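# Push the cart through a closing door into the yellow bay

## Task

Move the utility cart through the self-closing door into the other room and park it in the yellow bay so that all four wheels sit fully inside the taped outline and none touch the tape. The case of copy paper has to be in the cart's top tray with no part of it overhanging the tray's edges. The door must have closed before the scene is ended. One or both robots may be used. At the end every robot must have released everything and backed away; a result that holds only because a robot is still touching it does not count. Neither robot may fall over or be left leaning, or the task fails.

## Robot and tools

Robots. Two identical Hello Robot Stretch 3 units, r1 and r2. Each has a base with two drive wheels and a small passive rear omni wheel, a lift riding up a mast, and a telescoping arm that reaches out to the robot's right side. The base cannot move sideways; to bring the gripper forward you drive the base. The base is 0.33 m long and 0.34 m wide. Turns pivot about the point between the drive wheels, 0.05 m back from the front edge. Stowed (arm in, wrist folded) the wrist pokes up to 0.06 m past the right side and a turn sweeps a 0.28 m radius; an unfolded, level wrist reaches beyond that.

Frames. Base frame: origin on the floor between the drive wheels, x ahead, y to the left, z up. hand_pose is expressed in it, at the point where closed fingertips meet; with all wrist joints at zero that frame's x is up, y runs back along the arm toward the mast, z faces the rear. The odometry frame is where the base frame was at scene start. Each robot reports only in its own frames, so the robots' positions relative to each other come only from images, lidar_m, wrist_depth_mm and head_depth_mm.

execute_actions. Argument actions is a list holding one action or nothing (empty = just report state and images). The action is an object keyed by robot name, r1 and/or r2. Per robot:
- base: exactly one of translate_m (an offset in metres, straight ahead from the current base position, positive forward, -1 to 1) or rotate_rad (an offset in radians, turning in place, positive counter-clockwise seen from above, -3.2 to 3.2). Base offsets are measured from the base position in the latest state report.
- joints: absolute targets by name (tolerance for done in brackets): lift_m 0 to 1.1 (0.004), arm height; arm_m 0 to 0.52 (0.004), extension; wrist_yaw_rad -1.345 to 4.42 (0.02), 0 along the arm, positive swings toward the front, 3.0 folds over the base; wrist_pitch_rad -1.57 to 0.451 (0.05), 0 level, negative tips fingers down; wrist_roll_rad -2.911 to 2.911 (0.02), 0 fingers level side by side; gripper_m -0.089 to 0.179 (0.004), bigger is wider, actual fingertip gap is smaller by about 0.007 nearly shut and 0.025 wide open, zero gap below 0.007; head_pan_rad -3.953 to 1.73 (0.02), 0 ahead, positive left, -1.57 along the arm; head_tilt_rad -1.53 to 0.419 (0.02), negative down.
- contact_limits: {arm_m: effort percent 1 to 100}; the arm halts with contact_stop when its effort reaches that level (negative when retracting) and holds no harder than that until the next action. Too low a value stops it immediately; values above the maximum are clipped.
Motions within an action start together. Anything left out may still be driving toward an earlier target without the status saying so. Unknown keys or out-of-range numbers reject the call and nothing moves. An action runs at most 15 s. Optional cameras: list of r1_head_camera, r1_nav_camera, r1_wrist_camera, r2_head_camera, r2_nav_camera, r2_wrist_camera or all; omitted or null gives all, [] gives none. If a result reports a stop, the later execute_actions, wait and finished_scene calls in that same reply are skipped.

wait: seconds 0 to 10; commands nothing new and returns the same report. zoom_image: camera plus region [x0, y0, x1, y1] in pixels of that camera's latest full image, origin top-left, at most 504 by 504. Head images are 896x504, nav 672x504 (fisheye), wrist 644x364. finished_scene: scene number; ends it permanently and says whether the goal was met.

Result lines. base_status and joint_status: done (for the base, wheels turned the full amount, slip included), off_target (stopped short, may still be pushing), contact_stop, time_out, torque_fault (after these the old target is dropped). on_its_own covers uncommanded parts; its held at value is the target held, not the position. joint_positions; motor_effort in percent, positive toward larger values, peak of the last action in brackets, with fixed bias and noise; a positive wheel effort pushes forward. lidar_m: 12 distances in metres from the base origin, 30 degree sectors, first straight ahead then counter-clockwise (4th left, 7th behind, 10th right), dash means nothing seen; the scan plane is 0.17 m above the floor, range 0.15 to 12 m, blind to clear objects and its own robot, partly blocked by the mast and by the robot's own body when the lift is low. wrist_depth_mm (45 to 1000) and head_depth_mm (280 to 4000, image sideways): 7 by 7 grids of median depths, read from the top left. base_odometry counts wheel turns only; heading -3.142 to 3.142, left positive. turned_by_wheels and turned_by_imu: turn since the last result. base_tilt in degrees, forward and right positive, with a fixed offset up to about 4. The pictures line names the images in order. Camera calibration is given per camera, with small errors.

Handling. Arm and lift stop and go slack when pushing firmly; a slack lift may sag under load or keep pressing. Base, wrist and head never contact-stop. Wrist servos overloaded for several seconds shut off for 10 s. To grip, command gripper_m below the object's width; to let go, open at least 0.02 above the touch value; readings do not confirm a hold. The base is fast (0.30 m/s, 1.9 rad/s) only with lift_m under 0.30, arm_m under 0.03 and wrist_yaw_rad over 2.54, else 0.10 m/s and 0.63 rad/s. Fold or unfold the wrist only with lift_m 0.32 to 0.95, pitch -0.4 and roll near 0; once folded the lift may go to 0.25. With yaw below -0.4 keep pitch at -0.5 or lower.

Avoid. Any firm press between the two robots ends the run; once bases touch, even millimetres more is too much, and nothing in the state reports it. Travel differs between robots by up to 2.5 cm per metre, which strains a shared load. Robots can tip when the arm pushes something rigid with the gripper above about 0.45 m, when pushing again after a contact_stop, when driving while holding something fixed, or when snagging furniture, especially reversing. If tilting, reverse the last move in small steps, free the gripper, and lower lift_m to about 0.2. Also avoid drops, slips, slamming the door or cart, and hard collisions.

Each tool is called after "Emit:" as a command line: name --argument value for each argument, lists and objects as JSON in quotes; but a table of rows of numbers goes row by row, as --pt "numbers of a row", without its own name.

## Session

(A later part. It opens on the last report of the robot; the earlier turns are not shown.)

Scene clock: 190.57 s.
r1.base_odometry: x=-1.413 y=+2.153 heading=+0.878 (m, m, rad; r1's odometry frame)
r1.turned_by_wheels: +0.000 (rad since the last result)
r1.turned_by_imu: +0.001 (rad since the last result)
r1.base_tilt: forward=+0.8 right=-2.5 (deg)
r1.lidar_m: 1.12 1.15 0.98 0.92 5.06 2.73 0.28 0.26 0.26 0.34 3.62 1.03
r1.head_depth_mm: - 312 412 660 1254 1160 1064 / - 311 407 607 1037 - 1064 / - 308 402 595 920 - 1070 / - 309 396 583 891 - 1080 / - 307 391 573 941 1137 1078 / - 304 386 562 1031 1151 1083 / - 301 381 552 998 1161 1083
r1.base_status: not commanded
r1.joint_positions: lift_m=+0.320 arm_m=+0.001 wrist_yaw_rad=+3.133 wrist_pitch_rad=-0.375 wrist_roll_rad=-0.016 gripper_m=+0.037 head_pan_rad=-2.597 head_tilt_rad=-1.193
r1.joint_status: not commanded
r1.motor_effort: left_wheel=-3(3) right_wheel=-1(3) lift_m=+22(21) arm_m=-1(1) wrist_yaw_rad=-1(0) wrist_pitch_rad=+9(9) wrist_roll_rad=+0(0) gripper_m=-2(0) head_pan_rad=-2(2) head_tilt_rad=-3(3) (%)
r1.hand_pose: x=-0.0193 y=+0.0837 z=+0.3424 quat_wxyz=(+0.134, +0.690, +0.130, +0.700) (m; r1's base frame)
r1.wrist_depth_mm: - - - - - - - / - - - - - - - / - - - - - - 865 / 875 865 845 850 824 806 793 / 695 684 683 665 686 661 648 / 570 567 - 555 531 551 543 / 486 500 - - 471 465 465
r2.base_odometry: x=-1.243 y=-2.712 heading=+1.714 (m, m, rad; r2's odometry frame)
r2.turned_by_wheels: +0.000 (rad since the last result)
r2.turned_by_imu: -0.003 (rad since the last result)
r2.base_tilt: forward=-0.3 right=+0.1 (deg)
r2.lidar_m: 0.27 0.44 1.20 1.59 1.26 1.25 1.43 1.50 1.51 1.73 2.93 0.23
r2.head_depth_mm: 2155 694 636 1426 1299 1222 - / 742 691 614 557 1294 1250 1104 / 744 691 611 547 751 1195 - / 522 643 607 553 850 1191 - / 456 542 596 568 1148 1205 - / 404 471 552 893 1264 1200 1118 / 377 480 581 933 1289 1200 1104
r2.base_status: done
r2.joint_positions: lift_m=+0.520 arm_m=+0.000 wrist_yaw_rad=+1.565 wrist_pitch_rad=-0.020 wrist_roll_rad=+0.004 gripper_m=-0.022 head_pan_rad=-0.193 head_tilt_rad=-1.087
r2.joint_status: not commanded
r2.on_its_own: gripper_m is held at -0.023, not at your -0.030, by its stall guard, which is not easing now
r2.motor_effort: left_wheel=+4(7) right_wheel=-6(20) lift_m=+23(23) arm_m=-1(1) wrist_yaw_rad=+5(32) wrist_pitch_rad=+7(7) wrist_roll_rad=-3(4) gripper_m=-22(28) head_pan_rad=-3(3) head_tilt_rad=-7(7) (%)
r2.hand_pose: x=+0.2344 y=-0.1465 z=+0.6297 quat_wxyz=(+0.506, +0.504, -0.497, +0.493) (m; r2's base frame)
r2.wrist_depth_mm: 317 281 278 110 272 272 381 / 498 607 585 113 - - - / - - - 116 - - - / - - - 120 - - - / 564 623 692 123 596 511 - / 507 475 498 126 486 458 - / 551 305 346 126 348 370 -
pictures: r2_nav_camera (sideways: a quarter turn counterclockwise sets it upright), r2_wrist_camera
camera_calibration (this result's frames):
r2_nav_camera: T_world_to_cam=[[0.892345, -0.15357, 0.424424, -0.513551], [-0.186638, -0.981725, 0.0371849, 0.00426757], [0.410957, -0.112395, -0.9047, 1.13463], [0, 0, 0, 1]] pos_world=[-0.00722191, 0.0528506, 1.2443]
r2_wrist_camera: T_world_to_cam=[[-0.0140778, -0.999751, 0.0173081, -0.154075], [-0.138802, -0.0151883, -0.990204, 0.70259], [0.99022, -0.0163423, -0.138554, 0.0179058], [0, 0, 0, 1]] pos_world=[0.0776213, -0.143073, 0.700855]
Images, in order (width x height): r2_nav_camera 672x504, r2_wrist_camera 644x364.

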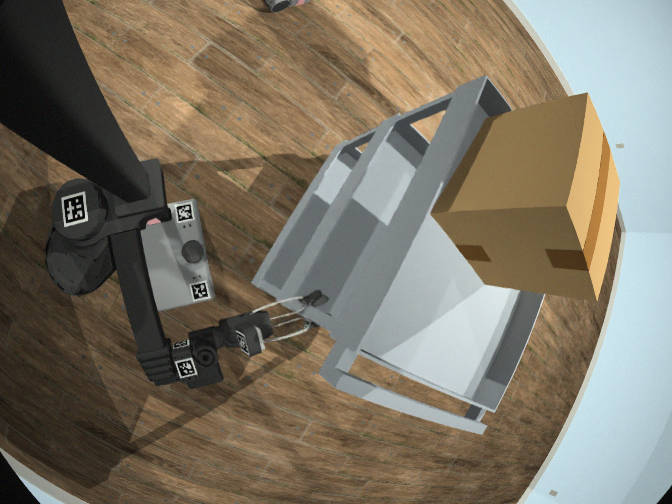

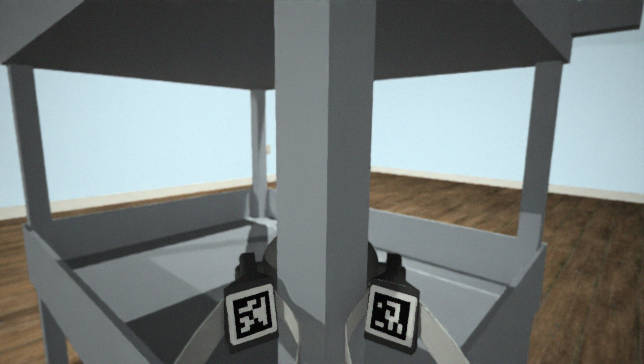

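Emit:
execute_actions --actions '[{"r2":{"base":{"rotate_rad":-0.5}}}]' --cameras '[]'

Emit:
execute_actions --actions '[{"r2":{"base":{"translate_m":-0.85}}}]' --cameras '["r2_nav_camera"]'

Emit:
execute_actions --actions '[{"r2":{"base":{"rotate_rad":0.6}}}]' --cameras '["r2_nav_camera"]'

Emit:
execute_actions --actions '[{"r2":{"base":{"translate_m":0.6}}}]' --cameras '["r2_nav_camera"]'

Scene clock: 196.40 s.
r1.base_odometry: x=-1.413 y=+2.153 heading=+0.878 (m, m, rad; r1's odometry frame)
r1.turned_by_wheels: +0.000 (rad since the last result)
r1.turned_by_imu: +0.001 (rad since the last result)
r1.base_tilt: forward=+0.7 right=-2.4 (deg)
r1.lidar_m: 1.12 2.65 0.96 1.01 5.09 2.73 0.28 0.26 0.26 0.34 3.62 1.02
r1.head_depth_mm: - 313 412 662 1256 1158 1065 / - 311 407 606 1038 - 1069 / - 308 401 595 915 - 1065 / - 309 396 583 889 - 1079 / - 307 391 573 942 1135 1079 / - 304 386 563 1035 1148 1077 / - 301 382 552 1002 1164 1080
r1.base_status: not commanded
r1.joint_positions: lift_m=+0.320 arm_m=+0.001 wrist_yaw_rad=+3.133 wrist_pitch_rad=-0.375 wrist_roll_rad=-0.016 gripper_m=+0.037 head_pan_rad=-2.597 head_tilt_rad=-1.193
r1.joint_status: not commanded
r1.motor_effort: left_wheel=-3(2) right_wheel=-2(3) lift_m=+22(22) arm_m=-1(1) wrist_yaw_rad=-1(1) wrist_pitch_rad=+9(9) wrist_roll_rad=+0(1) gripper_m=+0(0) head_pan_rad=-3(2) head_tilt_rad=-2(2) (%)
r1.hand_pose: x=-0.0193 y=+0.0837 z=+0.3424 quat_wxyz=(+0.134, +0.690, +0.130, +0.700) (m; r1's base frame)
r1.wrist_depth_mm: - - - - - - - / - - - - - - 932 / - - - - - - 879 / 889 866 857 825 830 804 794 / 691 682 678 675 691 653 645 / 571 569 - 552 536 550 540 / 485 500 - - 468 466 464
r2.base_odometry: x=-1.243 y=-2.712 heading=+1.215 (m, m, rad; r2's odometry frame)
r2.turned_by_wheels: -0.500 (rad since the last result)
r2.turned_by_imu: -0.504 (rad since the last result)
r2.base_tilt: forward=-0.3 right=+0.1 (deg)
r2.lidar_m: 0.21 0.24 0.39 1.20 1.60 1.25 1.26 1.46 1.51 1.50 1.75 0.21
r2.head_depth_mm: 2141 1875 1620 484 1325 1220 - / 2135 660 551 524 1311 1240 1110 / 2125 672 601 546 626 1205 - / 2114 686 608 545 809 1180 - / 2108 684 605 543 801 1173 - / 2079 680 602 540 798 1171 1116 / 466 485 512 524 792 1169 1107
r2.base_status: done
r2.joint_positions: lift_m=+0.520 arm_m=+0.000 wrist_yaw_rad=+1.585 wrist_pitch_rad=-0.019 wrist_roll_rad=+0.004 gripper_m=-0.022 head_pan_rad=-0.193 head_tilt_rad=-1.087
r2.joint_status: not commanded
r2.on_its_own: gripper_m is held at -0.023, not at your -0.030, by its stall guard, which is not easing now; wrist_yaw_rad is at rest, and its effort (-17) is outside its rest range (-12 to +12)
r2.motor_effort: left_wheel=+8(20) right_wheel=-10(26) lift_m=+23(23) arm_m=+0(1) wrist_yaw_rad=-17(55) wrist_pitch_rad=+7(7) wrist_roll_rad=-2(2) gripper_m=-22(26) head_pan_rad=-2(2) head_tilt_rad=-7(7) (%)
r2.hand_pose: x=+0.2343 y=-0.1414 z=+0.6298 quat_wxyz=(+0.501, +0.509, -0.492, +0.498) (m; r2's base frame)
r2.wrist_depth_mm: 284 281 278 109 489 - - / 615 600 - 112 - - - / - - - 115 - - - / - - - 118 - - - / 622 645 623 120 - - - / 469 472 491 123 - - - / 359 360 345 127 - - -
pictures: none
No camera images: the call's "cameras" was empty. Leave "cameras" out to get every camera's image.

Scene clock: 205.90 s.
r1.base_odometry: x=-1.413 y=+2.153 heading=+0.878 (m, m, rad; r1's odometry frame)
r1.turned_by_wheels: +0.000 (rad since the last result)
r1.turned_by_imu: +0.001 (rad since the last result)
r1.base_tilt: forward=+0.8 right=-2.4 (deg)
r1.lidar_m: 1.12 1.16 1.16 4.12 5.07 2.74 0.28 0.26 0.26 0.34 3.63 1.02
r1.head_depth_mm: - 312 412 660 1255 1154 1066 / - 311 407 607 1038 - 1069 / - 308 401 595 917 - 1066 / - 310 396 584 889 - 1077 / - 307 391 572 939 1137 1075 / - 304 386 562 1034 1149 1077 / - 301 382 552 1002 1163 1076
r1.base_status: not commanded
r1.joint_positions: lift_m=+0.320 arm_m=+0.001 wrist_yaw_rad=+3.133 wrist_pitch_rad=-0.375 wrist_roll_rad=-0.016 gripper_m=+0.037 head_pan_rad=-2.597 head_tilt_rad=-1.193
r1.joint_status: not commanded
r1.motor_effort: left_wheel=-3(3) right_wheel=-3(2) lift_m=+21(21) arm_m=-1(1) wrist_yaw_rad=+0(1) wrist_pitch_rad=+9(8) wrist_roll_rad=+0(0) gripper_m=-1(1) head_pan_rad=-2(2) head_tilt_rad=-3(3) (%)
r1.hand_pose: x=-0.0193 y=+0.0837 z=+0.3424 quat_wxyz=(+0.134, +0.690, +0.130, +0.700) (m; r1's base frame)
r1.wrist_depth_mm: - - - - - - - / - - - - - - - / - - - - - - 939 / 863 857 865 848 812 800 797 / 686 689 679 670 680 648 646 / 573 563 - 552 532 549 540 / 489 497 - - 470 467 462
r2.base_odometry: x=-1.539 y=-3.508 heading=+1.215 (m, m, rad; r2's odometry frame)
r2.turned_by_wheels: +0.000 (rad since the last result)
r2.turned_by_imu: -0.003 (rad since the last result)
r2.base_tilt: forward=-0.4 right=+0.2 (deg)
r2.lidar_m: 0.33 4.04 1.38 1.57 0.50 0.43 0.43 0.50 0.87 1.28 0.31 0.23
r2.head_depth_mm: 728 695 615 567 1296 1223 - / 518 652 613 549 821 1252 1113 / 485 599 610 540 747 1188 - / 456 557 608 885 1123 1208 - / 480 600 617 955 1299 1204 - / 649 676 999 1413 1308 1201 1112 / 714 1713 1607 1444 1305 1196 1103
r2.base_status: done
r2.joint_positions: lift_m=+0.520 arm_m=+0.000 wrist_yaw_rad=+1.550 wrist_pitch_rad=-0.019 wrist_roll_rad=+0.004 gripper_m=-0.022 head_pan_rad=-0.193 head_tilt_rad=-1.087
r2.joint_status: not commanded
r2.on_its_own: gripper_m is held at -0.023, not at your -0.030, by its stall guard, which is not easing now; wrist_yaw_rad is at rest, and its effort (+24) is outside its rest range (-12 to +12)
r2.motor_effort: left_wheel=+2(5) right_wheel=-5(20) lift_m=+24(24) arm_m=+0(0) wrist_yaw_rad=+24(23) wrist_pitch_rad=+7(7) wrist_roll_rad=-2(2) gripper_m=-22(23) head_pan_rad=-3(3) head_tilt_rad=-7(7) (%)
r2.hand_pose: x=+0.2343 y=-0.1502 z=+0.6299 quat_wxyz=(+0.509, +0.500, -0.501, +0.489) (m; r2's base frame)
r2.wrist_depth_mm: - - 278 111 271 268 265 / - - 582 114 558 - - / - - - 116 - - - / - - - 120 - - - / - - 681 122 655 582 - / - - 509 124 502 486 425 / - - 329 129 350 368 372
pictures: r2_nav_camera (sideways: a quarter turn counterclockwise sets it upright)
camera_calibration (this result's frames):
r2_nav_camera: T_world_to_cam=[[0.892464, -0.153629, 0.424154, -0.5132], [-0.186666, -0.98172, 0.0371833, 0.00426978], [0.410688, -0.11236, -0.904826, 1.13479], [0, 0, 0, 1]] pos_world=[-0.00723668, 0.0528544, 1.24431]
Images, in order (width x height): r2_nav_camera 672x504.

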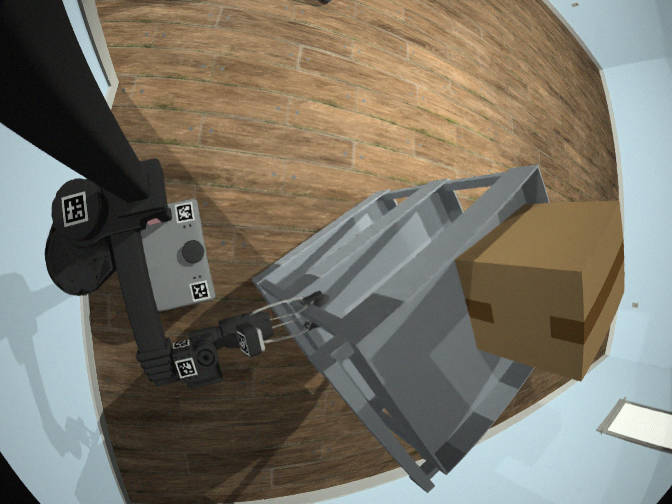

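Scene clock: 207.83 s.
r1.base_odometry: x=-1.413 y=+2.153 heading=+0.878 (m, m, rad; r1's odometry frame)
r1.turned_by_wheels: +0.000 (rad since the last result)
r1.turned_by_imu: +0.000 (rad since the last result)
r1.base_tilt: forward=+0.9 right=-2.5 (deg)
r1.lidar_m: 1.13 1.14 1.13 4.14 5.05 2.74 0.28 0.26 0.26 0.34 3.62 1.03
r1.head_depth_mm: - 313 412 661 1254 1158 1063 / - 311 407 607 1045 - 1066 / - 308 401 595 917 - 1062 / - 309 396 584 887 - 1081 / - 307 391 572 937 1133 1082 / - 305 387 562 1033 1149 1079 / - 301 381 552 999 1160 1077
r1.base_status: not commanded
r1.joint_positions: lift_m=+0.320 arm_m=+0.001 wrist_yaw_rad=+3.133 wrist_pitch_rad=-0.375 wrist_roll_rad=-0.016 gripper_m=+0.037 head_pan_rad=-2.597 head_tilt_rad=-1.193
r1.joint_status: not commanded
r1.motor_effort: left_wheel=-2(2) right_wheel=-2(2) lift_m=+22(21) arm_m=-1(1) wrist_yaw_rad=+0(0) wrist_pitch_rad=+9(9) wrist_roll_rad=+0(0) gripper_m=-1(0) head_pan_rad=-2(2) head_tilt_rad=-2(2) (%)
r1.hand_pose: x=-0.0193 y=+0.0837 z=+0.3424 quat_wxyz=(+0.134, +0.690, +0.130, +0.700) (m; r1's base frame)
r1.wrist_depth_mm: - - - - - - - / - - - - - - - / - - - - - - 963 / 870 876 846 852 839 797 812 / 682 690 674 669 682 668 639 / 570 562 - 552 533 547 537 / 492 496 - - 476 469 463
r2.base_odometry: x=-1.539 y=-3.508 heading=+1.814 (m, m, rad; r2's odometry frame)
r2.turned_by_wheels: +0.600 (rad since the last result)
r2.turned_by_imu: +0.606 (rad since the last result)
r2.base_tilt: forward=-0.4 right=+0.4 (deg)
r2.lidar_m: 3.88 1.38 0.74 0.48 0.43 0.43 0.52 1.00 1.28 0.39 0.25 0.24
r2.head_depth_mm: 735 575 614 551 469 1182 - / 780 693 604 541 471 1114 1108 / 2129 1840 1601 947 739 1176 - / 2103 1832 1622 1464 1325 1211 - / 2106 1838 1630 1457 1318 1204 - / 2088 1822 1618 1442 1312 1200 1117 / 2081 1817 1606 1442 1309 1194 1107
r2.base_status: done
r2.joint_positions: lift_m=+0.520 arm_m=+0.000 wrist_yaw_rad=+1.550 wrist_pitch_rad=-0.019 wrist_roll_rad=+0.003 gripper_m=-0.022 head_pan_rad=-0.193 head_tilt_rad=-1.087
r2.joint_status: not commanded
r2.on_its_own: gripper_m is held at -0.023, not at your -0.030, by its stall guard, which is not easing now; wrist_yaw_rad is at rest, and its effort (+23) is outside its rest range (-12 to +12)
r2.motor_effort: left_wheel=-7(16) right_wheel=+7(24) lift_m=+23(23) arm_m=+0(0) wrist_yaw_rad=+23(54) wrist_pitch_rad=+7(7) wrist_roll_rad=-3(2) gripper_m=-25(25) head_pan_rad=-3(3) head_tilt_rad=-7(7) (%)
r2.hand_pose: x=+0.2343 y=-0.1502 z=+0.6298 quat_wxyz=(+0.509, +0.501, -0.501, +0.489) (m; r2's base frame)
r2.wrist_depth_mm: - - - 111 272 270 267 / - - - 113 - 543 543 / - - - 116 - - - / - - - 119 - - - / - - - 121 673 628 600 / - - - 124 499 489 494 / - - - 127 335 367 367
pictures: r2_nav_camera (sideways: a quarter turn counterclockwise sets it upright)
camera_calibration (this result's frames):
r2_nav_camera: T_world_to_cam=[[0.892492, -0.153661, 0.424083, -0.513107], [-0.186691, -0.981715, 0.0371829, 0.00427048], [0.410615, -0.112358, -0.90486, 1.13484], [0, 0, 0, 1]] pos_world=[-0.00723964, 0.0528557, 1.24431]
Images, in order (width x height): r2_nav_camera 672x504.

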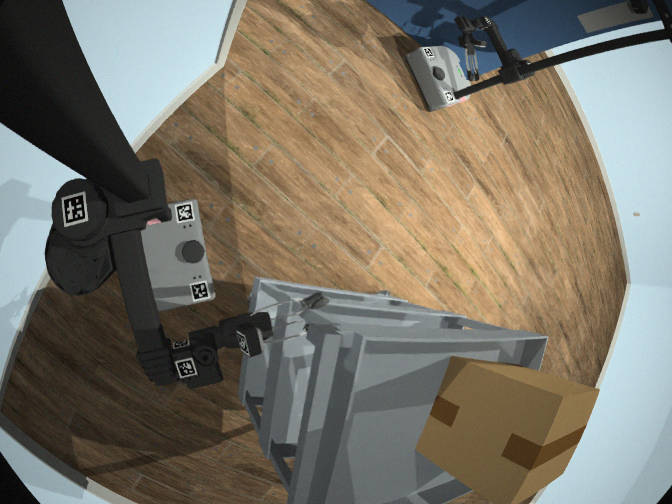

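Scene clock: 214.77 s.
r1.base_odometry: x=-1.413 y=+2.153 heading=+0.878 (m, m, rad; r1's odometry frame)
r1.turned_by_wheels: +0.000 (rad since the last result)
r1.turned_by_imu: +0.001 (rad since the last result)
r1.base_tilt: forward=+0.9 right=-2.5 (deg)
r1.lidar_m: 1.12 0.86 0.90 4.14 5.06 2.73 0.28 0.26 0.26 0.34 3.63 1.03
r1.head_depth_mm: - 313 412 661 1256 1158 1064 / - 311 406 607 1040 - 1067 / - 308 401 594 920 - 1066 / - 309 396 583 890 - 1081 / - 307 391 573 941 1133 1077 / - 304 386 562 1031 1147 1081 / - 301 381 553 998 1162 1078
r1.base_status: not commanded
r1.joint_positions: lift_m=+0.320 arm_m=+0.001 wrist_yaw_rad=+3.133 wrist_pitch_rad=-0.375 wrist_roll_rad=-0.016 gripper_m=+0.037 head_pan_rad=-2.597 head_tilt_rad=-1.193
r1.joint_status: not commanded
r1.motor_effort: left_wheel=-2(3) right_wheel=-2(3) lift_m=+22(21) arm_m=-1(1) wrist_yaw_rad=+0(0) wrist_pitch_rad=+9(9) wrist_roll_rad=+0(0) gripper_m=+1(0) head_pan_rad=-2(2) head_tilt_rad=-2(2) (%)
r1.hand_pose: x=-0.0193 y=+0.0837 z=+0.3424 quat_wxyz=(+0.134, +0.690, +0.130, +0.700) (m; r1's base frame)
r1.wrist_depth_mm: - - - - - - - / - - - - - - 823 / - - - - - - 786 / 861 848 846 828 828 808 779 / 683 694 689 669 677 652 638 / 570 571 - 556 540 549 538 / 480 495 - - 469 468 462
r2.base_odometry: x=-1.684 y=-2.926 heading=+1.814 (m, m, rad; r2's odometry frame)
r2.turned_by_wheels: +0.000 (rad since the last result)
r2.turned_by_imu: +0.003 (rad since the last result)
r2.base_tilt: forward=-0.4 right=+0.1 (deg)
r2.lidar_m: 3.39 0.91 0.89 1.31 0.82 0.83 1.00 1.74 0.22 0.18 0.18 0.21
r2.head_depth_mm: 2166 1871 1646 536 500 434 367 / 2155 1860 1638 534 463 394 1086 / 2136 1847 1636 1459 435 1088 - / 2125 1843 1639 1461 1303 1207 - / 2095 1826 1615 1450 1314 1202 - / 2072 1825 1604 1447 1313 1203 1115 / 2076 1810 1614 1440 1308 1200 1105
r2.base_status: done
r2.joint_positions: lift_m=+0.520 arm_m=+0.000 wrist_yaw_rad=+1.547 wrist_pitch_rad=-0.020 wrist_roll_rad=+0.003 gripper_m=-0.022 head_pan_rad=-0.193 head_tilt_rad=-1.087
r2.joint_status: not commanded
r2.on_its_own: gripper_m is held at -0.023, not at your -0.030, by its stall guard, which is not easing now; wrist_yaw_rad is at rest, and its effort (+26) is outside its rest range (-12 to +12)
r2.motor_effort: left_wheel=-9(10) right_wheel=+10(16) lift_m=+24(23) arm_m=+0(0) wrist_yaw_rad=+26(29) wrist_pitch_rad=+7(7) wrist_roll_rad=-2(2) gripper_m=-22(26) head_pan_rad=-2(3) head_tilt_rad=-7(7) (%)
r2.hand_pose: x=+0.2343 y=-0.1512 z=+0.6297 quat_wxyz=(+0.510, +0.500, -0.502, +0.488) (m; r2's base frame)
r2.wrist_depth_mm: - - - 109 - - - / - - - 112 - - - / - - - 115 - - - / - - - 118 - - - / - - - 120 - - - / - - - 123 - - - / - - - 127 - - -
pictures: r2_nav_camera (sideways: a quarter turn counterclockwise sets it upright)
camera_calibration (this result's frames):
r2_nav_camera: T_world_to_cam=[[0.892509, -0.153664, 0.424046, -0.51306], [-0.186689, -0.981715, 0.0371827, 0.00427075], [0.410579, -0.112351, -0.904877, 1.13486], [0, 0, 0, 1]] pos_world=[-0.0072419, 0.0528561, 1.24431]
Images, in order (width x height): r2_nav_camera 672x504.

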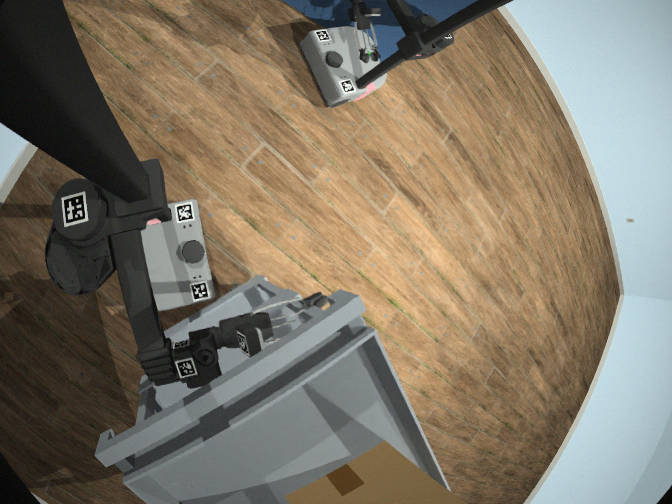

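Emit:
execute_actions --actions '[{"r2":{"base":{"rotate_rad":-1.9},"joints":{"wrist_yaw_rad":2.2,"head_pan_rad":-1.6,"head_tilt_rad":-1.4}}}]' --cameras '["r2_nav_camera"]'

Emit:
execute_actions --actions '[{"r2":{"base":{"translate_m":-0.4}},"r1":{"joints":{"head_pan_rad":-0.2,"head_tilt_rad":-0.9}}}]' --cameras '["r2_nav_camera","r1_nav_camera"]'

Scene clock: 222.00 s.
r1.base_odometry: x=-1.413 y=+2.153 heading=+0.878 (m, m, rad; r1's odometry frame)
r1.turned_by_wheels: +0.000 (rad since the last result)
r1.turned_by_imu: +0.001 (rad since the last result)
r1.base_tilt: forward=+0.9 right=-2.4 (deg)
r1.lidar_m: 1.13 0.79 1.08 4.15 5.08 2.74 0.28 0.26 0.26 0.34 3.63 1.03
r1.head_depth_mm: - 313 412 662 1256 1157 1061 / - 311 407 607 1040 - 1064 / - 308 402 596 916 - 1062 / - 309 396 583 890 - 1079 / - 307 392 572 939 1133 1072 / - 304 386 562 1033 1152 1077 / - 301 381 552 1000 1157 1079
r1.base_status: not commanded
r1.joint_positions: lift_m=+0.320 arm_m=+0.001 wrist_yaw_rad=+3.133 wrist_pitch_rad=-0.375 wrist_roll_rad=-0.016 gripper_m=+0.037 head_pan_rad=-2.597 head_tilt_rad=-1.193
r1.joint_status: not commanded
r1.motor_effort: left_wheel=-3(3) right_wheel=-3(2) lift_m=+22(21) arm_m=-1(0) wrist_yaw_rad=+0(0) wrist_pitch_rad=+9(9) wrist_roll_rad=+0(0) gripper_m=+0(1) head_pan_rad=-2(2) head_tilt_rad=-2(2) (%)
r1.hand_pose: x=-0.0193 y=+0.0837 z=+0.3424 quat_wxyz=(+0.134, +0.690, +0.130, +0.700) (m; r1's base frame)
r1.wrist_depth_mm: - - - - - - - / - - - - - - 912 / - - - - - - - / 863 865 848 849 824 811 773 / 697 683 674 656 678 663 622 / 571 567 - 550 526 538 539 / 484 493 - - 472 468 468
r2.base_odometry: x=-1.684 y=-2.926 heading=-0.086 (m, m, rad; r2's odometry frame)
r2.turned_by_wheels: -1.900 (rad since the last result)
r2.turned_by_imu: -1.924 (rad since the last result)
r2.base_tilt: forward=-0.5 right=+0.2 (deg)
r2.lidar_m: 0.15 0.17 0.37 4.31 3.12 0.89 1.20 3.91 0.82 0.85 1.18 0.28
r2.head_depth_mm: 969 1209 1370 1320 1280 - 1178 / 1026 1312 1364 1313 1274 - - / 1099 1388 1356 - - - - / 1188 1391 1360 - - 1209 1167 / 1286 1395 1348 1300 1243 1207 1167 / 1377 1393 1345 1292 1093 1192 1164 / 1428 1394 1340 1288 430 747 1031
r2.base_status: done
r2.joint_positions: lift_m=+0.520 arm_m=+0.000 wrist_yaw_rad=+2.213 wrist_pitch_rad=-0.019 wrist_roll_rad=+0.003 gripper_m=-0.022 head_pan_rad=-1.593 head_tilt_rad=-1.385
r2.joint_status: all done
r2.on_its_own: gripper_m is held at -0.023, not at your -0.030, by its stall guard, which is not easing now; wrist_yaw_rad is at rest, and its effort (-15) is outside its rest range (-12 to +12)
r2.motor_effort: left_wheel=+7(20) right_wheel=-8(15) lift_m=+24(25) arm_m=+1(3) wrist_yaw_rad=-15(100) wrist_pitch_rad=+6(7) wrist_roll_rad=-2(2) gripper_m=-23(28) head_pan_rad=-3(42) head_tilt_rad=-8(31) (%)
r2.hand_pose: x=+0.1835 y=+0.0083 z=+0.6298 quat_wxyz=(+0.322, +0.636, -0.311, +0.628) (m; r2's base frame)
r2.wrist_depth_mm: - - 277 112 272 269 267 / - - 579 115 567 - - / - - - 117 - - - / - - - 121 - - - / - - 685 124 651 577 - / - - 471 126 488 485 422 / - - 330 129 347 367 290
pictures: r2_nav_camera (sideways: a quarter turn counterclockwise sets it upright)
camera_calibration (this result's frames):
r2_nav_camera: T_world_to_cam=[[-0.00186883, -0.990152, 0.139987, -0.137681], [-0.999399, 0.00669515, 0.0340138, 0.0133677], [-0.0346161, -0.13984, -0.989569, 1.24747], [0, 0, 0, 1]] pos_world=[0.0562848, 0.0380305, 1.25327]
Images, in order (width x height): r2_nav_camera 672x504.

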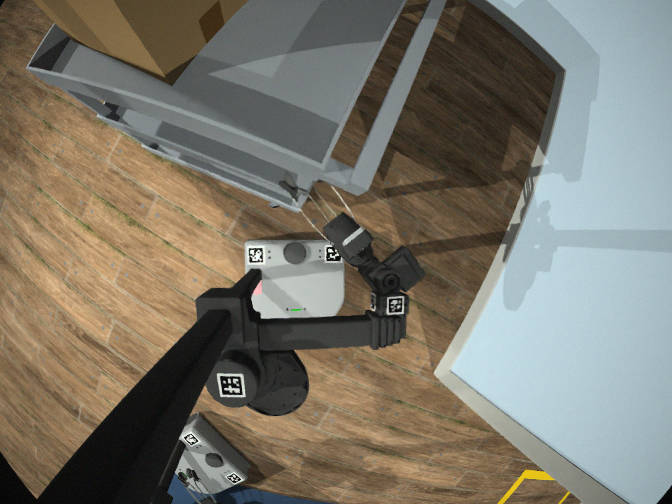

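Scene clock: 226.97 s.
r1.base_odometry: x=-1.413 y=+2.153 heading=+0.878 (m, m, rad; r1's odometry frame)
r1.turned_by_wheels: +0.000 (rad since the last result)
r1.turned_by_imu: +0.001 (rad since the last result)
r1.base_tilt: forward=+0.9 right=-2.5 (deg)
r1.lidar_m: 0.55 0.43 0.85 4.11 5.06 2.73 0.28 0.26 0.26 0.34 3.62 1.03
r1.head_depth_mm: 3409 2540 1999 1653 1410 1222 1083 / 929 2356 2005 1653 1405 1224 1082 / 895 1037 1245 1541 1403 1226 1087 / 1025 1189 1423 1608 1416 1161 1087 / 1187 1424 1723 1576 640 1075 1085 / 1424 1762 1936 718 577 1076 1084 / 1755 2274 2010 870 577 1202 1084
r1.base_status: not commanded
r1.joint_positions: lift_m=+0.320 arm_m=+0.001 wrist_yaw_rad=+3.133 wrist_pitch_rad=-0.375 wrist_roll_rad=-0.016 gripper_m=+0.037 head_pan_rad=-0.207 head_tilt_rad=-0.902
r1.joint_status: all done
r1.motor_effort: left_wheel=-2(3) right_wheel=-3(2) lift_m=+22(21) arm_m=-1(1) wrist_yaw_rad=+0(1) wrist_pitch_rad=+9(9) wrist_roll_rad=+0(0) gripper_m=-1(1) head_pan_rad=+5(65) head_tilt_rad=+1(18) (%)
r1.hand_pose: x=-0.0193 y=+0.0837 z=+0.3424 quat_wxyz=(+0.134, +0.690, +0.130, +0.700) (m; r1's base frame)
r1.wrist_depth_mm: - - - - - - - / - - - - - - 922 / - - - - - - 730 / 869 872 853 828 831 809 806 / 686 686 676 681 673 654 643 / 567 572 - 554 536 552 538 / 485 502 - - 472 466 458
r2.base_odometry: x=-2.082 y=-2.892 heading=-0.086 (m, m, rad; r2's odometry frame)
r2.turned_by_wheels: +0.000 (rad since the last result)
r2.turned_by_imu: -0.002 (rad since the last result)
r2.base_tilt: forward=-0.4 right=+0.4 (deg)
r2.lidar_m: 0.15 0.22 5.22 3.81 0.62 0.55 0.82 3.71 0.64 0.63 0.88 0.19
r2.head_depth_mm: 1481 1427 1372 1319 1275 - 1026 / 1460 1417 1360 1314 1274 - - / 813 1107 1363 - - - - / 882 1174 1356 - - 1203 1171 / 956 1295 1348 1305 1248 1209 1169 / 1043 1370 1340 1292 1080 1206 1164 / 1145 1377 1333 1287 422 1185 1161
r2.base_status: done
r2.joint_positions: lift_m=+0.520 arm_m=+0.000 wrist_yaw_rad=+2.185 wrist_pitch_rad=-0.019 wrist_roll_rad=+0.003 gripper_m=-0.019 head_pan_rad=-1.593 head_tilt_rad=-1.385
r2.joint_status: not commanded
r2.on_its_own: gripper_m is held at -0.020, not at your -0.030, by its stall guard, which is not easing now; wrist_yaw_rad is at rest, and its effort (+18) is outside its rest range (-12 to +12)
r2.motor_effort: left_wheel=+3(5) right_wheel=-5(16) lift_m=+25(25) arm_m=+1(1) wrist_yaw_rad=+18(21) wrist_pitch_rad=+7(6) wrist_roll_rad=-2(2) gripper_m=-22(25) head_pan_rad=-3(3) head_tilt_rad=-9(8) (%)
r2.hand_pose: x=+0.1877 y=+0.0024 z=+0.6299 quat_wxyz=(+0.331, +0.632, -0.320, +0.624) (m; r2's base frame)
r2.wrist_depth_mm: - - - 112 272 270 265 / - - - 114 557 548 - / - - - 117 - - - / - - - 121 - - - / - - - 123 704 645 - / - - - 126 485 486 456 / - - - 130 347 367 369
pictures: r1_nav_camera (sideways: a quarter turn counterclockwise sets it upright), r2_nav_camera (sideways: a quarter turn counterclockwise sets it upright)
camera_calibration (this result's frames):
r1_nav_camera: T_world_to_cam=[[0.751312, -0.149799, 0.642721, -0.798754], [-0.184768, -0.982696, -0.0130509, 0.071816], [0.633554, -0.108949, -0.765989, 0.952507], [0, 0, 0, 1]] pos_world=[0.00991832, 0.0546956, 1.24392]
r2_nav_camera: T_world_to_cam=[[-0.00189892, -0.990151, 0.139987, -0.137681], [-0.999399, 0.00672553, 0.0340138, 0.0133677], [-0.0346203, -0.139839, -0.989569, 1.24747], [0, 0, 0, 1]] pos_world=[0.0562859, 0.0380289, 1.25327]
Images, in order (width x height): r1_nav_camera 672x504, r2_nav_camera 672x504.

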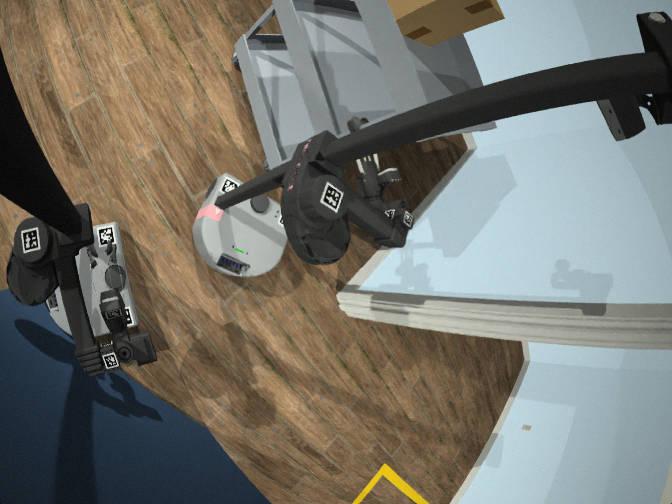

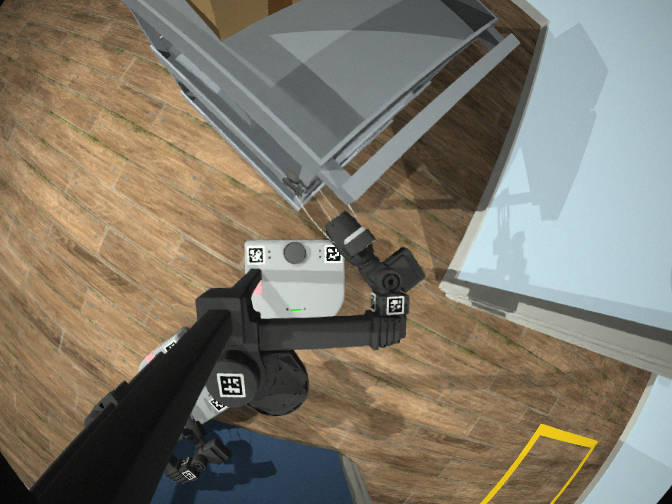

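Emit:
execute_actions --actions '[{"r2":{"base":{"rotate_rad":0.3}}}]' --cameras '[]'

Emit:
execute_actions --actions '[{"r2":{"base":{"translate_m":-0.5}}}]' --cameras '[]'

Emit:
execute_actions --actions '[{"r2":{"base":{"rotate_rad":0.5}}}]' --cameras '[]'

Emit:
execute_actions --actions '[{"r2":{"base":{"translate_m":-0.3}}}]' --cameras '["r2_nav_camera","r1_nav_camera"]'

Scene clock: 231.27 s.
r1.base_odometry: x=-1.413 y=+2.153 heading=+0.878 (m, m, rad; r1's odometry frame)
r1.turned_by_wheels: +0.000 (rad since the last result)
r1.turned_by_imu: +0.001 (rad since the last result)
r1.base_tilt: forward=+0.9 right=-2.5 (deg)
r1.lidar_m: 0.42 0.41 0.83 4.13 5.07 2.74 0.28 0.26 0.26 0.34 3.62 1.02
r1.head_depth_mm: 3373 2517 1997 1654 1410 1222 1083 / 931 2361 2005 1655 1414 1227 1078 / 898 1035 1239 1540 1403 1227 1086 / 1022 1192 1428 1602 1383 1184 1085 / 1186 1424 1745 768 1164 1096 1086 / 1416 1756 1952 715 608 1073 1083 / 1768 2292 1996 573 624 1224 1086
r1.base_status: not commanded
r1.joint_positions: lift_m=+0.320 arm_m=+0.001 wrist_yaw_rad=+3.133 wrist_pitch_rad=-0.375 wrist_roll_rad=-0.016 gripper_m=+0.037 head_pan_rad=-0.207 head_tilt_rad=-0.902
r1.joint_status: not commanded
r1.motor_effort: left_wheel=-3(3) right_wheel=-2(3) lift_m=+21(22) arm_m=-1(1) wrist_yaw_rad=+1(0) wrist_pitch_rad=+9(9) wrist_roll_rad=+0(0) gripper_m=-1(1) head_pan_rad=+4(5) head_tilt_rad=+1(1) (%)
r1.hand_pose: x=-0.0193 y=+0.0837 z=+0.3424 quat_wxyz=(+0.134, +0.690, +0.130, +0.700) (m; r1's base frame)
r1.wrist_depth_mm: - - - - - - - / - - - - - - 904 / - - - - - - 688 / 856 862 850 854 842 812 791 / 682 678 683 658 684 652 651 / 578 576 - 548 535 547 540 / 488 498 - - 475 467 471
r2.base_odometry: x=-2.082 y=-2.892 heading=+0.214 (m, m, rad; r2's odometry frame)
r2.turned_by_wheels: +0.300 (rad since the last result)
r2.turned_by_imu: +0.304 (rad since the last result)
r2.base_tilt: forward=-0.4 right=+0.3 (deg)
r2.lidar_m: 0.15 0.45 5.06 3.07 0.62 0.81 0.88 3.56 0.63 0.73 0.35 0.17
r2.head_depth_mm: 766 954 1365 1312 1275 - 1027 / 856 1047 1345 1313 1273 - - / 964 1222 1356 - - - - / 1100 1381 1362 - - 1208 1172 / 1280 1400 1341 1303 1252 1208 1169 / 1432 1400 1342 1295 1105 1209 1163 / 1441 1382 1337 427 414 1203 1159
r2.base_status: done
r2.joint_positions: lift_m=+0.520 arm_m=+0.000 wrist_yaw_rad=+2.176 wrist_pitch_rad=-0.019 wrist_roll_rad=+0.003 gripper_m=-0.019 head_pan_rad=-1.593 head_tilt_rad=-1.385
r2.joint_status: not commanded
r2.on_its_own: gripper_m is held at -0.020, not at your -0.030, by its stall guard, which is not easing now; wrist_yaw_rad is at rest, and its effort (+28) is outside its rest range (-12 to +12)
r2.motor_effort: left_wheel=-7(13) right_wheel=+7(12) lift_m=+25(24) arm_m=+1(1) wrist_yaw_rad=+28(35) wrist_pitch_rad=+7(7) wrist_roll_rad=-2(2) gripper_m=-22(23) head_pan_rad=-3(3) head_tilt_rad=-8(8) (%)
r2.hand_pose: x=+0.1889 y=+0.0006 z=+0.6298 quat_wxyz=(+0.334, +0.630, -0.322, +0.622) (m; r2's base frame)
r2.wrist_depth_mm: - - - 111 272 269 268 / - - - 114 563 548 536 / - - - 116 - - - / - - - 119 - - - / - - - 122 690 656 622 / - - - 125 506 485 490 / - - - 129 347 366 370
pictures: none
No camera images: the call's "cameras" was empty. Leave "cameras" out to get every camera's image.

Scene clock: 237.30 s.
r1.base_odometry: x=-1.413 y=+2.153 heading=+0.878 (m, m, rad; r1's odometry frame)
r1.turned_by_wheels: +0.000 (rad since the last result)
r1.turned_by_imu: +0.001 (rad since the last result)
r1.base_tilt: forward=+0.9 right=-2.4 (deg)
r1.lidar_m: 0.43 0.44 0.54 4.13 5.05 2.74 0.28 0.26 0.26 0.34 0.42 0.47
r1.head_depth_mm: 3370 2520 2006 1540 1406 1016 1065 / 929 2353 1944 818 1401 1074 1081 / 897 1019 701 736 1325 1208 1089 / 1022 919 746 685 930 1185 1084 / 1189 909 767 628 916 1161 1087 / 1419 885 769 611 892 1126 1085 / 1741 843 557 575 892 1064 1084
r1.base_status: not commanded
r1.joint_positions: lift_m=+0.320 arm_m=+0.001 wrist_yaw_rad=+3.133 wrist_pitch_rad=-0.375 wrist_roll_rad=-0.016 gripper_m=+0.037 head_pan_rad=-0.207 head_tilt_rad=-0.902
r1.joint_status: not commanded
r1.motor_effort: left_wheel=-3(3) right_wheel=-3(2) lift_m=+22(21) arm_m=-1(0) wrist_yaw_rad=+0(0) wrist_pitch_rad=+9(8) wrist_roll_rad=+0(0) gripper_m=-1(2) head_pan_rad=+5(5) head_tilt_rad=+1(1) (%)
r1.hand_pose: x=-0.0193 y=+0.0837 z=+0.3424 quat_wxyz=(+0.134, +0.690, +0.130, +0.700) (m; r1's base frame)
r1.wrist_depth_mm: - - - - - - - / - - - - - - - / - - - - - - 945 / 873 877 849 843 824 811 491 / 691 690 672 669 689 649 536 / 570 574 - 553 531 545 540 / 487 499 - - 471 468 465
r2.base_odometry: x=-2.571 y=-2.998 heading=+0.214 (m, m, rad; r2's odometry frame)
r2.turned_by_wheels: +0.000 (rad since the last result)
r2.turned_by_imu: -0.002 (rad since the last result)
r2.base_tilt: forward=-0.5 right=+0.1 (deg)
r2.lidar_m: 0.15 0.36 0.49 0.52 0.42 0.41 0.50 3.19 3.21 0.57 0.38 0.17
r2.head_depth_mm: 1476 1428 1368 1316 1278 - 783 / 1481 1423 1360 1315 1274 - - / 1469 1411 1357 - - - - / 1463 1402 1367 - - 1206 1168 / 1449 1380 1340 1304 1242 1203 1165 / 715 936 1326 1292 1102 1207 1162 / 704 1246 1338 778 413 1199 1164
r2.base_status: done
r2.joint_positions: lift_m=+0.520 arm_m=+0.000 wrist_yaw_rad=+2.182 wrist_pitch_rad=-0.019 wrist_roll_rad=+0.003 gripper_m=-0.019 head_pan_rad=-1.593 head_tilt_rad=-1.385
r2.joint_status: not commanded
r2.on_its_own: gripper_m is held at -0.020, not at your -0.030, by its stall guard, which is not easing now; wrist_yaw_rad is at rest, and its effort (+19) is outside its rest range (-12 to +12)
r2.motor_effort: left_wheel=-7(20) right_wheel=+3(4) lift_m=+25(24) arm_m=+1(1) wrist_yaw_rad=+19(56) wrist_pitch_rad=+7(7) wrist_roll_rad=-2(2) gripper_m=-22(26) head_pan_rad=-3(2) head_tilt_rad=-8(8) (%)
r2.hand_pose: x=+0.1880 y=+0.0019 z=+0.6298 quat_wxyz=(+0.332, +0.631, -0.320, +0.623) (m; r2's base frame)
r2.wrist_depth_mm: - - - 112 272 270 267 / - - - 114 560 545 540 / - - - 117 - - - / 571 - - 120 - - - / 562 - - 123 701 672 628 / - - - 125 484 481 492 / 583 - - 129 346 370 369
pictures: none
No camera images: the call's "cameras" was empty. Leave "cameras" out to get every camera's image.

Scene clock: 239.07 s.
r1.base_odometry: x=-1.413 y=+2.153 heading=+0.878 (m, m, rad; r1's odometry frame)
r1.turned_by_wheels: +0.000 (rad since the last result)
r1.turned_by_imu: +0.000 (rad since the last result)
r1.base_tilt: forward=+1.0 right=-2.4 (deg)
r1.lidar_m: 0.38 0.39 0.53 4.13 5.07 2.73 0.28 0.26 0.26 0.34 0.49 0.39
r1.head_depth_mm: 3412 2551 2004 1561 1402 1075 1084 / 932 2353 1932 747 1230 1094 1087 / 898 1010 714 601 817 1185 1083 / 1025 1078 756 635 893 1147 1084 / 1184 1265 769 632 875 1105 1086 / 1416 1571 770 634 858 1065 1086 / 1711 562 537 555 860 989 1088
r1.base_status: not commanded
r1.joint_positions: lift_m=+0.320 arm_m=+0.001 wrist_yaw_rad=+3.133 wrist_pitch_rad=-0.375 wrist_roll_rad=-0.016 gripper_m=+0.037 head_pan_rad=-0.207 head_tilt_rad=-0.902
r1.joint_status: not commanded
r1.motor_effort: left_wheel=-2(2) right_wheel=-2(3) lift_m=+22(21) arm_m=-1(1) wrist_yaw_rad=+0(0) wrist_pitch_rad=+9(9) wrist_roll_rad=+0(0) gripper_m=+1(1) head_pan_rad=+5(5) head_tilt_rad=+1(1) (%)
r1.hand_pose: x=-0.0193 y=+0.0837 z=+0.3424 quat_wxyz=(+0.134, +0.690, +0.130, +0.700) (m; r1's base frame)
r1.wrist_depth_mm: - - - - - - - / - - - - - - - / - - - - - - - / 850 871 867 849 826 812 482 / 688 677 670 663 689 662 476 / 568 566 - 557 525 545 545 / 489 493 - - 469 462 466
r2.base_odometry: x=-2.571 y=-2.998 heading=+0.714 (m, m, rad; r2's odometry frame)
r2.turned_by_wheels: +0.500 (rad since the last result)
r2.turned_by_imu: +0.506 (rad since the last result)
r2.base_tilt: forward=-0.5 right=+0.2 (deg)
r2.lidar_m: 5.57 0.49 0.53 0.42 0.41 0.44 3.20 3.20 0.57 0.34 0.18 0.15
r2.head_depth_mm: 1478 1419 1368 1317 1276 - 779 / 727 1401 1365 1314 1270 - - / 732 939 1342 - - - - / 1034 1293 1351 - - 1198 1168 / 465 1387 1247 1226 1247 1204 1170 / 493 472 427 411 765 1204 1155 / 528 513 482 452 411 1200 1013
r2.base_status: done
r2.joint_positions: lift_m=+0.520 arm_m=+0.000 wrist_yaw_rad=+2.187 wrist_pitch_rad=-0.019 wrist_roll_rad=+0.003 gripper_m=-0.019 head_pan_rad=-1.593 head_tilt_rad=-1.385
r2.joint_status: not commanded
r2.on_its_own: gripper_m is held at -0.020, not at your -0.030, by its stall guard, which is not easing now; wrist_yaw_rad is at rest, and its effort (+15) is outside its rest range (-12 to +12)
r2.motor_effort: left_wheel=-6(16) right_wheel=+7(14) lift_m=+24(24) arm_m=+0(1) wrist_yaw_rad=+15(53) wrist_pitch_rad=+7(7) wrist_roll_rad=-2(2) gripper_m=-21(25) head_pan_rad=-3(2) head_tilt_rad=-8(8) (%)
r2.hand_pose: x=+0.1874 y=+0.0028 z=+0.6298 quat_wxyz=(+0.331, +0.632, -0.319, +0.624) (m; r2's base frame)
r2.wrist_depth_mm: 527 700 - 110 - 271 267 / 527 706 - 113 - - 510 / 537 719 - 117 - - - / 539 715 678 119 - - - / 533 552 648 123 - - 547 / 535 492 - 126 - 444 490 / 539 489 726 126 279 349 370
pictures: none
No camera images: the call's "cameras" was empty. Leave "cameras" out to get every camera's image.

Scene clock: 243.10 s.
r1.base_odometry: x=-1.413 y=+2.153 heading=+0.878 (m, m, rad; r1's odometry frame)
r1.turned_by_wheels: +0.000 (rad since the last result)
r1.turned_by_imu: +0.001 (rad since the last result)
r1.base_tilt: forward=+0.8 right=-2.4 (deg)
r1.lidar_m: 0.23 0.23 2.82 4.12 5.07 2.73 0.28 0.26 0.26 0.34 0.60 0.29
r1.head_depth_mm: 3403 2535 743 664 1045 1222 1084 / 930 436 481 602 892 1181 1087 / 893 419 430 546 840 1085 1089 / 974 420 400 497 543 805 1070 / 1160 419 374 457 527 764 1032 / 1405 419 359 423 516 518 1081 / 1748 419 346 394 524 1227 1086
r1.base_status: not commanded
r1.joint_positions: lift_m=+0.320 arm_m=+0.001 wrist_yaw_rad=+3.133 wrist_pitch_rad=-0.375 wrist_roll_rad=-0.016 gripper_m=+0.037 head_pan_rad=-0.207 head_tilt_rad=-0.902
r1.joint_status: not commanded
r1.motor_effort: left_wheel=-3(2) right_wheel=-2(3) lift_m=+21(21) arm_m=-1(0) wrist_yaw_rad=+0(0) wrist_pitch_rad=+9(9) wrist_roll_rad=+0(0) gripper_m=-1(1) head_pan_rad=+5(5) head_tilt_rad=+1(1) (%)
r1.hand_pose: x=-0.0193 y=+0.0837 z=+0.3424 quat_wxyz=(+0.134, +0.690, +0.130, +0.700) (m; r1's base frame)
r1.wrist_depth_mm: - - - - - - - / - - - - - - - / - - - - - - - / 876 855 848 838 824 802 796 / 688 682 668 656 688 653 644 / 571 571 - 561 535 545 542 / 489 499 - - 469 468 461
r2.base_odometry: x=-2.798 y=-3.194 heading=+0.714 (m, m, rad; r2's odometry frame)
r2.turned_by_wheels: +0.000 (rad since the last result)
r2.turned_by_imu: -0.001 (rad since the last result)
r2.base_tilt: forward=-0.3 right=+0.2 (deg)
r2.lidar_m: 0.15 0.75 0.37 0.31 0.34 2.66 2.90 2.90 2.87 0.56 0.26 0.16
r2.head_depth_mm: 1485 1427 1367 1320 1274 - 1172 / 1479 1419 1360 1313 1269 - - / 1472 1406 1359 - - - - / 1465 1404 1359 - - 1203 886 / 1447 1149 1339 1303 1246 1206 996 / 697 917 1331 1144 1099 1198 1164 / 714 1373 427 408 413 1198 1157
r2.base_status: done
r2.joint_positions: lift_m=+0.520 arm_m=+0.000 wrist_yaw_rad=+2.191 wrist_pitch_rad=-0.019 wrist_roll_rad=+0.003 gripper_m=-0.019 head_pan_rad=-1.593 head_tilt_rad=-1.385
r2.joint_status: not commanded
r2.on_its_own: gripper_m is held at -0.020, not at your -0.030, by its stall guard, which is not easing now
r2.motor_effort: left_wheel=-6(17) right_wheel=+1(6) lift_m=+24(24) arm_m=+0(0) wrist_yaw_rad=+10(44) wrist_pitch_rad=+6(7) wrist_roll_rad=-2(2) gripper_m=-24(25) head_pan_rad=-3(3) head_tilt_rad=-8(9) (%)
r2.hand_pose: x=+0.1867 y=+0.0038 z=+0.6299 quat_wxyz=(+0.329, +0.633, -0.318, +0.625) (m; r2's base frame)
r2.wrist_depth_mm: 402 532 837 110 270 269 266 / 404 543 844 113 - 543 531 / 405 539 852 116 - - - / 408 547 793 119 - - - / 412 551 757 122 - 630 588 / 412 561 761 124 485 490 490 / 416 562 801 128 331 365 370
pictures: r1_nav_camera (sideways: a quarter turn counterclockwise sets it upright), r2_nav_camera (sideways: a quarter turn counterclockwise sets it upright)
camera_calibration (this result's frames):
r1_nav_camera: T_world_to_cam=[[0.751314, -0.149789, 0.642721, -0.798754], [-0.184755, -0.982698, -0.0130509, 0.0718159], [0.633555, -0.108941, -0.765989, 0.952507], [0, 0, 0, 1]] pos_world=[0.00991761, 0.0546956, 1.24392]
r2_nav_camera: T_world_to_cam=[[-0.00190117, -0.990151, 0.139987, -0.137681], [-0.999399, 0.00672779, 0.0340138, 0.0133677], [-0.0346207, -0.139839, -0.989569, 1.24747], [0, 0, 0, 1]] pos_world=[0.056286, 0.0380288, 1.25327]
Images, in order (width x height): r1_nav_camera 672x504, r2_nav_camera 672x504.

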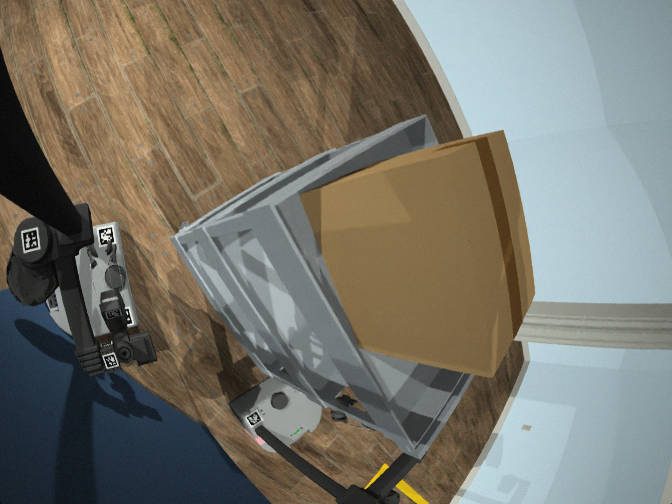

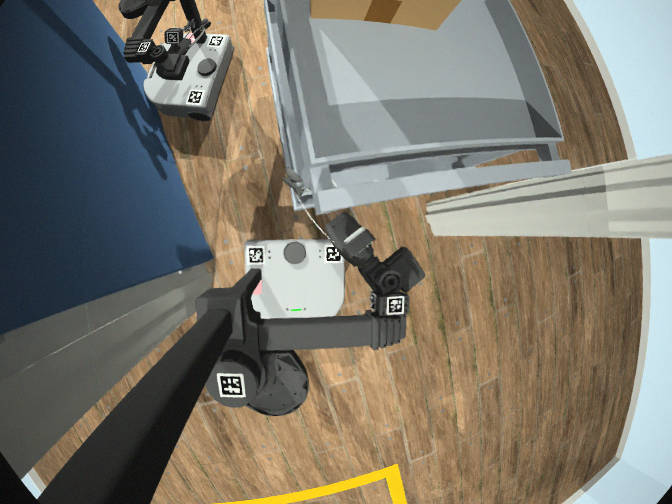

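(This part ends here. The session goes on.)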